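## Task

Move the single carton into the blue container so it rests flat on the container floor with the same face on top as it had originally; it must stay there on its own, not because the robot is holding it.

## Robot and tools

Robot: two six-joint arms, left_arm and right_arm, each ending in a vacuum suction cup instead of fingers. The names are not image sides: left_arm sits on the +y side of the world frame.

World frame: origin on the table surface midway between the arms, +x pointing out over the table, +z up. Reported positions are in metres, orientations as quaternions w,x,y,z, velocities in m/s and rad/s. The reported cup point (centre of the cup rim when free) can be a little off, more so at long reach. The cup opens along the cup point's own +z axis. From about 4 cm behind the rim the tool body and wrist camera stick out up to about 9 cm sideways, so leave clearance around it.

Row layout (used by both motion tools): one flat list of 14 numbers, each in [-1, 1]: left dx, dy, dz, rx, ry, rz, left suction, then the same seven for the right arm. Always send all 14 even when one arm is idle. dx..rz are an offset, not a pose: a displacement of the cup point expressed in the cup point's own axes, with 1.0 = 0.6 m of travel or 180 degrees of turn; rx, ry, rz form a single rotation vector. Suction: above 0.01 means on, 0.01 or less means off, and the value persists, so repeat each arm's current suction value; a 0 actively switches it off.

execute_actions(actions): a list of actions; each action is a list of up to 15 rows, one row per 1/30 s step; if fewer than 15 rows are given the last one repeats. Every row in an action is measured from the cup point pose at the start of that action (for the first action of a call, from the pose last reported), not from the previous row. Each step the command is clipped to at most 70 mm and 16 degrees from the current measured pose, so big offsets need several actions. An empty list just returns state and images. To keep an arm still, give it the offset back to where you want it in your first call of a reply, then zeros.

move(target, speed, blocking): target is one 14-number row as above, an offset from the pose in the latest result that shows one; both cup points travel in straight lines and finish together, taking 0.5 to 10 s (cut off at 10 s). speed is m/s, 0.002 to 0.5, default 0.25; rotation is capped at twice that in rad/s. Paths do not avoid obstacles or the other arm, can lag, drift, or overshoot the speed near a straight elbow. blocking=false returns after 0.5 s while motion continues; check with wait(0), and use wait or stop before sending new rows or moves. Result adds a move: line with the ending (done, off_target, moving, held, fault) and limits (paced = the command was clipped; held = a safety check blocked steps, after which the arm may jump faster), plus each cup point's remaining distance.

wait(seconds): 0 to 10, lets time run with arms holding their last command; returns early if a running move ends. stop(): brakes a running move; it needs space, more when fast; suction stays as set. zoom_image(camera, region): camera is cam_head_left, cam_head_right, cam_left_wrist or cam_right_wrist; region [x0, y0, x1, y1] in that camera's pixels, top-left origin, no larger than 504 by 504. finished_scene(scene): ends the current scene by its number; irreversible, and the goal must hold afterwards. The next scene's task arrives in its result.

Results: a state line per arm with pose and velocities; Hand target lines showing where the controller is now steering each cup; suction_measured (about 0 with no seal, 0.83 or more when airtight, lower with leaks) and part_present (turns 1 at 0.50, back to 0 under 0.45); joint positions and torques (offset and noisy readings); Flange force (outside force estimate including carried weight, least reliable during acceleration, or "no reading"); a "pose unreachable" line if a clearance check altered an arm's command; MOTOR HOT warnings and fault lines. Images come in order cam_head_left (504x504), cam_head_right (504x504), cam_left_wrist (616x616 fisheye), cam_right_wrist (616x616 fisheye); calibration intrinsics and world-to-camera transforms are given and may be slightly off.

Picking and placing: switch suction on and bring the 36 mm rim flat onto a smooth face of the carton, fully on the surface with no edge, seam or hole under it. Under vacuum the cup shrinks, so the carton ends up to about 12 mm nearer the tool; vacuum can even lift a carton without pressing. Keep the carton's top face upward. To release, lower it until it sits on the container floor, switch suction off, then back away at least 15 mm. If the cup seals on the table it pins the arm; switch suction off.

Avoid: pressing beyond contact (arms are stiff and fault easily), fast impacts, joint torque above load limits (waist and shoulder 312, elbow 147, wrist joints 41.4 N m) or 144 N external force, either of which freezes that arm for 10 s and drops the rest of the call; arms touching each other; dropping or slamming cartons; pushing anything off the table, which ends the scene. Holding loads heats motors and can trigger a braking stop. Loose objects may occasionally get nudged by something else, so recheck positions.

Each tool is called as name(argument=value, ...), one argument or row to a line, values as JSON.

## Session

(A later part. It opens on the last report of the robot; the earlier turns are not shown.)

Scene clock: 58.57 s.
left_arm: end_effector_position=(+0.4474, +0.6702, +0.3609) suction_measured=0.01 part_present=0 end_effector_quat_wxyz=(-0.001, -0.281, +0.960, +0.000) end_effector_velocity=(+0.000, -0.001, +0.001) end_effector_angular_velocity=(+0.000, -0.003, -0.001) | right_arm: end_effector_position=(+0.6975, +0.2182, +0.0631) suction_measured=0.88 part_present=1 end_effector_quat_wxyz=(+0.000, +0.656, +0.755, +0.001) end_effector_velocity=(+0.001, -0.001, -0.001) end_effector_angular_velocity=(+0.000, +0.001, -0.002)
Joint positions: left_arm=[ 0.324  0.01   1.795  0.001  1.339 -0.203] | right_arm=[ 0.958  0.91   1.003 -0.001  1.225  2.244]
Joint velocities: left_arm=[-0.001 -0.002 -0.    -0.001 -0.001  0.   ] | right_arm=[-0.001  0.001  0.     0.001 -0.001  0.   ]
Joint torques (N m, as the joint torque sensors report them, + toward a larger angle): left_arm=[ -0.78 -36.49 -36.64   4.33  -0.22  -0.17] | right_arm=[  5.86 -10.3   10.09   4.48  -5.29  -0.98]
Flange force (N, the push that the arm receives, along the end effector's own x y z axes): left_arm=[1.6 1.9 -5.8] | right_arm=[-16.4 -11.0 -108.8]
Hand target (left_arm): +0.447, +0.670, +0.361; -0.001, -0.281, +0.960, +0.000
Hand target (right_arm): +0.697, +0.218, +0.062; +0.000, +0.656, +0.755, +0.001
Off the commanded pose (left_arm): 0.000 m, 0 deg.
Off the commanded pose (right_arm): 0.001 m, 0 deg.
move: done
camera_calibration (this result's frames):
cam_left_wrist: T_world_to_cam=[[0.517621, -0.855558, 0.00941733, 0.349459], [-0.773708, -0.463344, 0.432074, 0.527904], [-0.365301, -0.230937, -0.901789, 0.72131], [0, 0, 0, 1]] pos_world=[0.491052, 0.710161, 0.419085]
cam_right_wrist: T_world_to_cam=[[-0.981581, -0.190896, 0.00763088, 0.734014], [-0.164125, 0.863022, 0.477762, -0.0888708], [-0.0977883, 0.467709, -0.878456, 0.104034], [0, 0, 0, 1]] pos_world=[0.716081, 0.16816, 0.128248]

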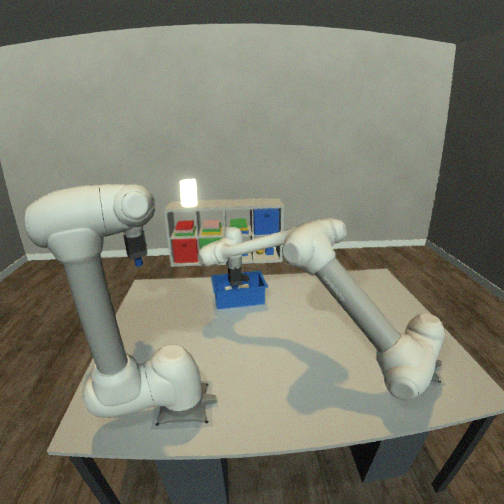

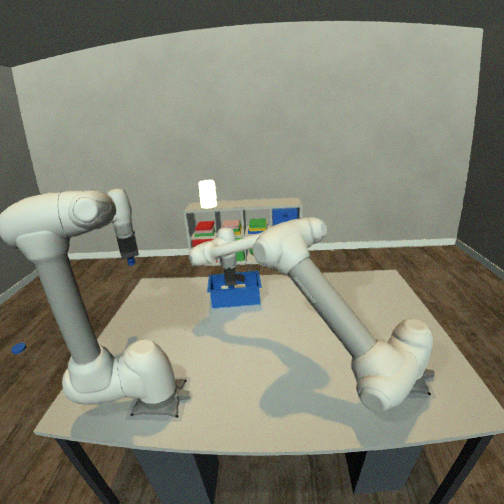

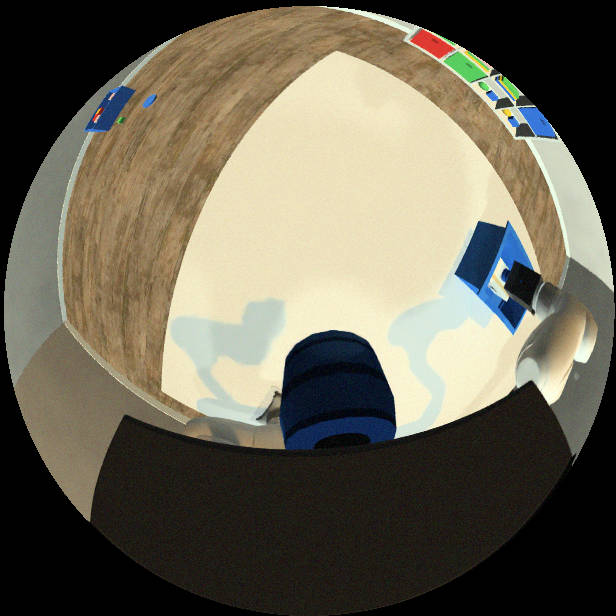

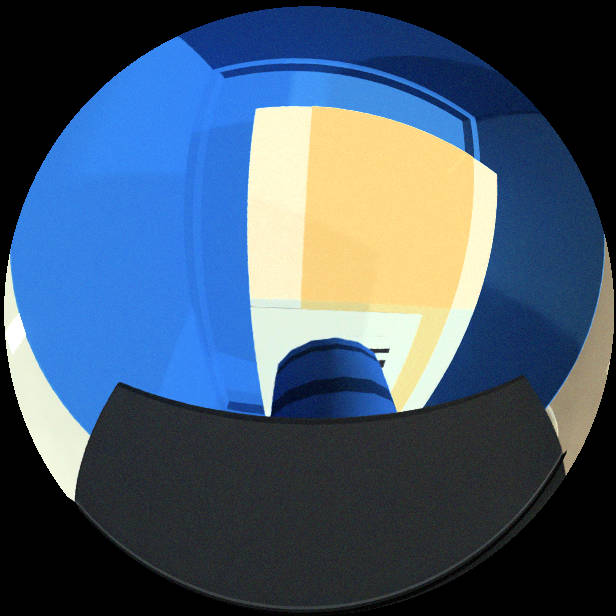

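move(
  target=[0,0,0,0,0,0,0,0,0,-0.005,0,0,0,0],
  speed=0.01,
)

move(
  target=[0,0,0,0,0,0,0,0,0,-0.2,0,0,0,0],
  speed=0.2,
)

Scene clock: 72.07 s.
left_arm: end_effector_position=(+0.4474, +0.6702, +0.3609) suction_measured=0.01 part_present=0 end_effector_quat_wxyz=(-0.001, -0.281, +0.960, +0.000) end_effector_velocity=(-0.000, +0.000, -0.000) end_effector_angular_velocity=(-0.001, +0.000, +0.001) | right_arm: end_effector_position=(+0.6980, +0.2188, +0.0652) suction_measured=0.00 part_present=0 end_effector_quat_wxyz=(+0.001, +0.656, +0.755, +0.003) end_effector_velocity=(-0.001, +0.000, +0.000) end_effector_angular_velocity=(-0.000, +0.002, +0.000)
Joint positions: left_arm=[ 0.324  0.01   1.795  0.001  1.339 -0.203] | right_arm=[ 0.958  0.909  1.001 -0.001  1.226  2.244]
Joint velocities: left_arm=[ 0.001  0.     0.    -0.001  0.001  0.   ] | right_arm=[ 0.001 -0.001  0.001  0.001  0.001  0.   ]
Joint torques (N m, as the joint torque sensors report them, + toward a larger angle): left_arm=[ -0.07 -36.53 -36.63   4.36  -0.37  -0.24] | right_arm=[  1.82 -87.67 -23.91   3.97  -0.45  -1.08]
Flange force (N, the push that the arm receives, along the end effector's own x y z axes): left_arm=[1.7 0.9 -6.1] | right_arm=[-3.7 -4.3 -29.6]
Hand target (left_arm): +0.447, +0.670, +0.361; -0.001, -0.281, +0.960, +0.000
Hand target (right_arm): +0.698, +0.219, +0.065; +0.001, +0.656, +0.755, +0.002
Off the commanded pose (left_arm): 0.000 m, 0 deg.
Off the commanded pose (right_arm): 0.001 m, 0 deg.
FORCE FAULT: contact force on the right arm reached its limit, and that arm stopped for 10 seconds. The contact can be on any part of that arm, not only on its tool. That time counts as 18 of the actions that you can send in this scene. That arm's remaining commands of this call were not run. That arm holds still and accepts commands again. Move the arm away from the contact; if what it grips holds it there, let go first. Pushing or pulling that hard again can fault the arm again.
move: fault (right_arm)
camera_calibration (this result's frames):
cam_left_wrist: T_world_to_cam=[[0.517621, -0.855558, 0.00941751, 0.349459], [-0.773708, -0.463344, 0.432074, 0.527904], [-0.365301, -0.230937, -0.901789, 0.72131], [0, 0, 0, 1]] pos_world=[0.491052, 0.710161, 0.419085]
cam_right_wrist: T_world_to_cam=[[-0.981592, -0.190907, 0.00566422, 0.734736], [-0.164919, 0.862181, 0.479005, -0.0895834], [-0.0963291, 0.469254, -0.877794, 0.104256], [0, 0, 0, 1]] pos_world=[0.716479, 0.168581, 0.130265]

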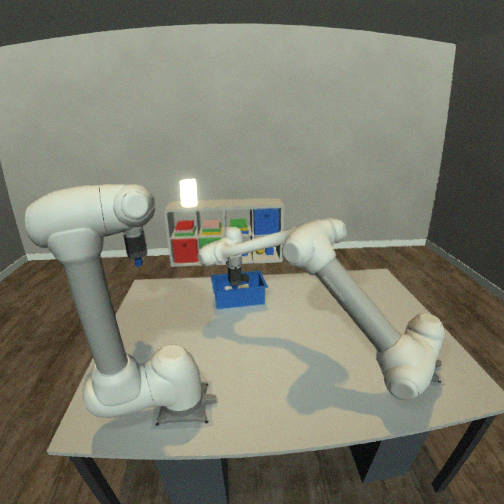

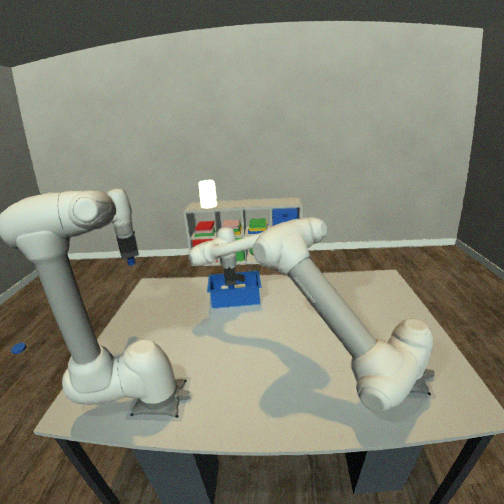

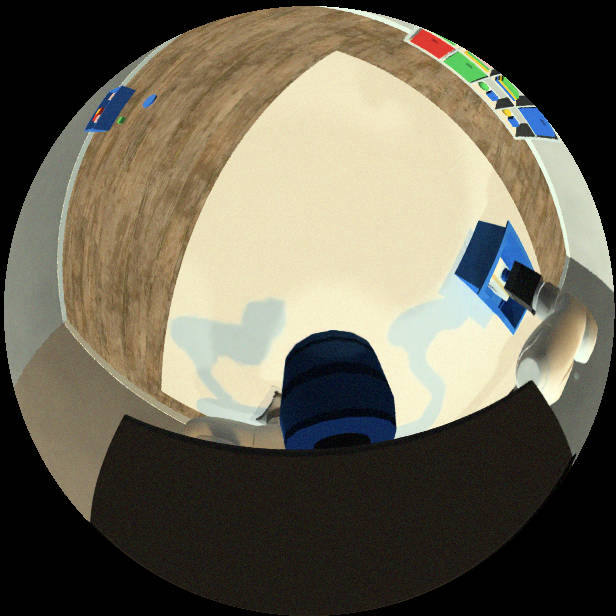

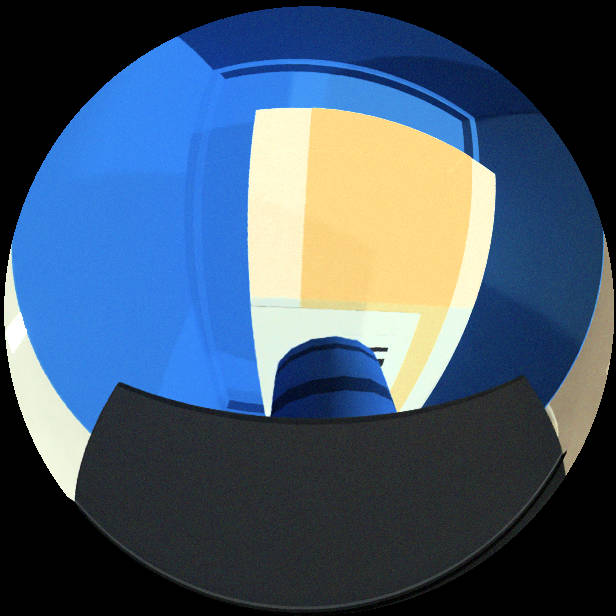

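not run: a fault stop came before this call.

move(
  target=[0,0,0,0,0,0,0,0,0,-0.2,0,0,0,0],
  speed=0.2,
)

finished_scene(
  scene=1,
)

Scene clock: 76.40 s.
left_arm: end_effector_position=(+0.4474, +0.6702, +0.3609) suction_measured=0.01 part_present=0 end_effector_quat_wxyz=(-0.001, -0.281, +0.960, +0.000) end_effector_velocity=(+0.000, +0.000, -0.001) end_effector_angular_velocity=(-0.001, +0.001, +0.001) | right_arm: end_effector_position=(+0.6976, +0.2182, +0.1851) suction_measured=0.00 part_present=0 end_effector_quat_wxyz=(+0.001, +0.656, +0.755, +0.003) end_effector_velocity=(+0.000, -0.000, +0.001) end_effector_angular_velocity=(+0.001, +0.001, -0.001)
Joint positions: left_arm=[ 0.324  0.01   1.795  0.001  1.339 -0.203] | right_arm=[ 0.958  0.848  0.895 -0.001  1.393  2.244]
Joint velocities: left_arm=[ 0.001  0.002  0.    -0.    -0.001 -0.001] | right_arm=[-0.001 -0.    -0.001  0.002  0.002  0.   ]
Joint torques (N m, as the joint torque sensors report them, + toward a larger angle): left_arm=[ -1.41 -35.68 -36.32   4.3   -0.44  -0.29] | right_arm=[   2.44 -112.15  -40.58    4.23   -0.11   -0.79]
Flange force (N, the push that the arm receives, along the end effector's own x y z axes): left_arm=[1.7 3.5 -6.7] | right_arm=[-8.8 -7.2 -0.7]
Hand target (left_arm): +0.447, +0.670, +0.361; -0.001, -0.281, +0.960, +0.000
Hand target (right_arm): +0.698, +0.218, +0.185; +0.001, +0.656, +0.755, +0.003
Off the commanded pose (left_arm): 0.000 m, 0 deg.
Off the commanded pose (right_arm): 0.000 m, 0 deg.
move: done
camera_calibration (this result's frames):
cam_left_wrist: T_world_to_cam=[[0.517621, -0.855558, 0.00941742, 0.349459], [-0.773708, -0.463344, 0.432074, 0.527904], [-0.365301, -0.230937, -0.901789, 0.72131], [0, 0, 0, 1]] pos_world=[0.491052, 0.710161, 0.419085]
cam_right_wrist: T_world_to_cam=[[-0.981621, -0.190759, 0.00566972, 0.733481], [-0.164791, 0.862231, 0.47896, -0.146751], [-0.0962542, 0.469222, -0.877819, 0.20968], [0, 0, 0, 1]] pos_world=[0.715999, 0.168065, 0.25019]

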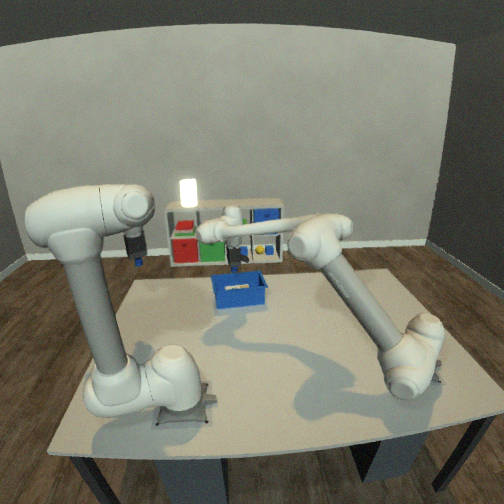

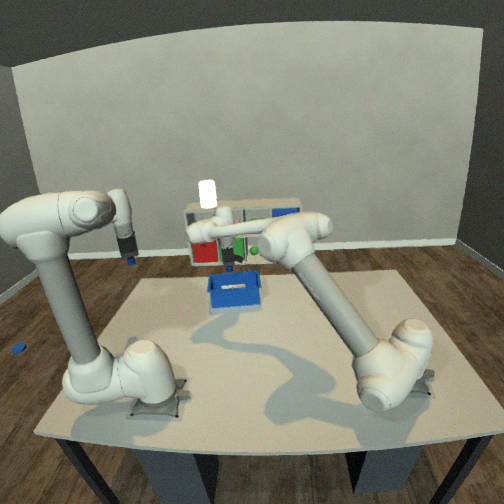

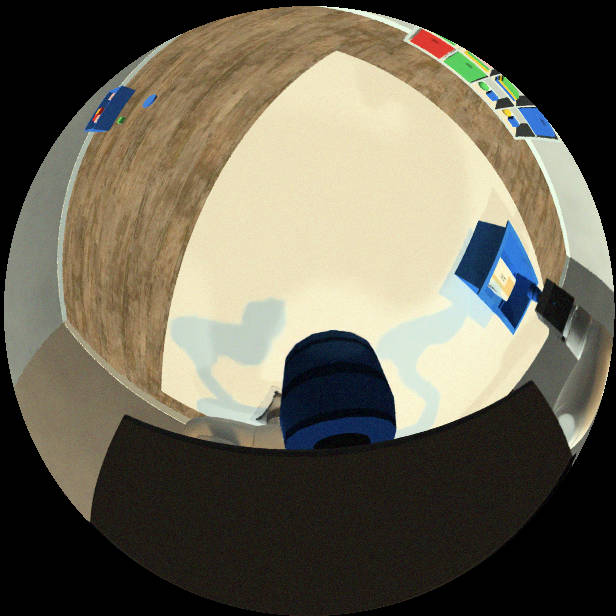

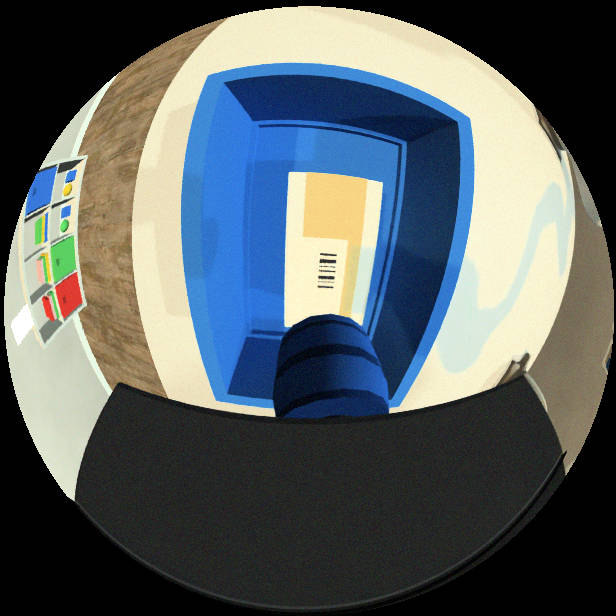

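The scene is finished: the task was done.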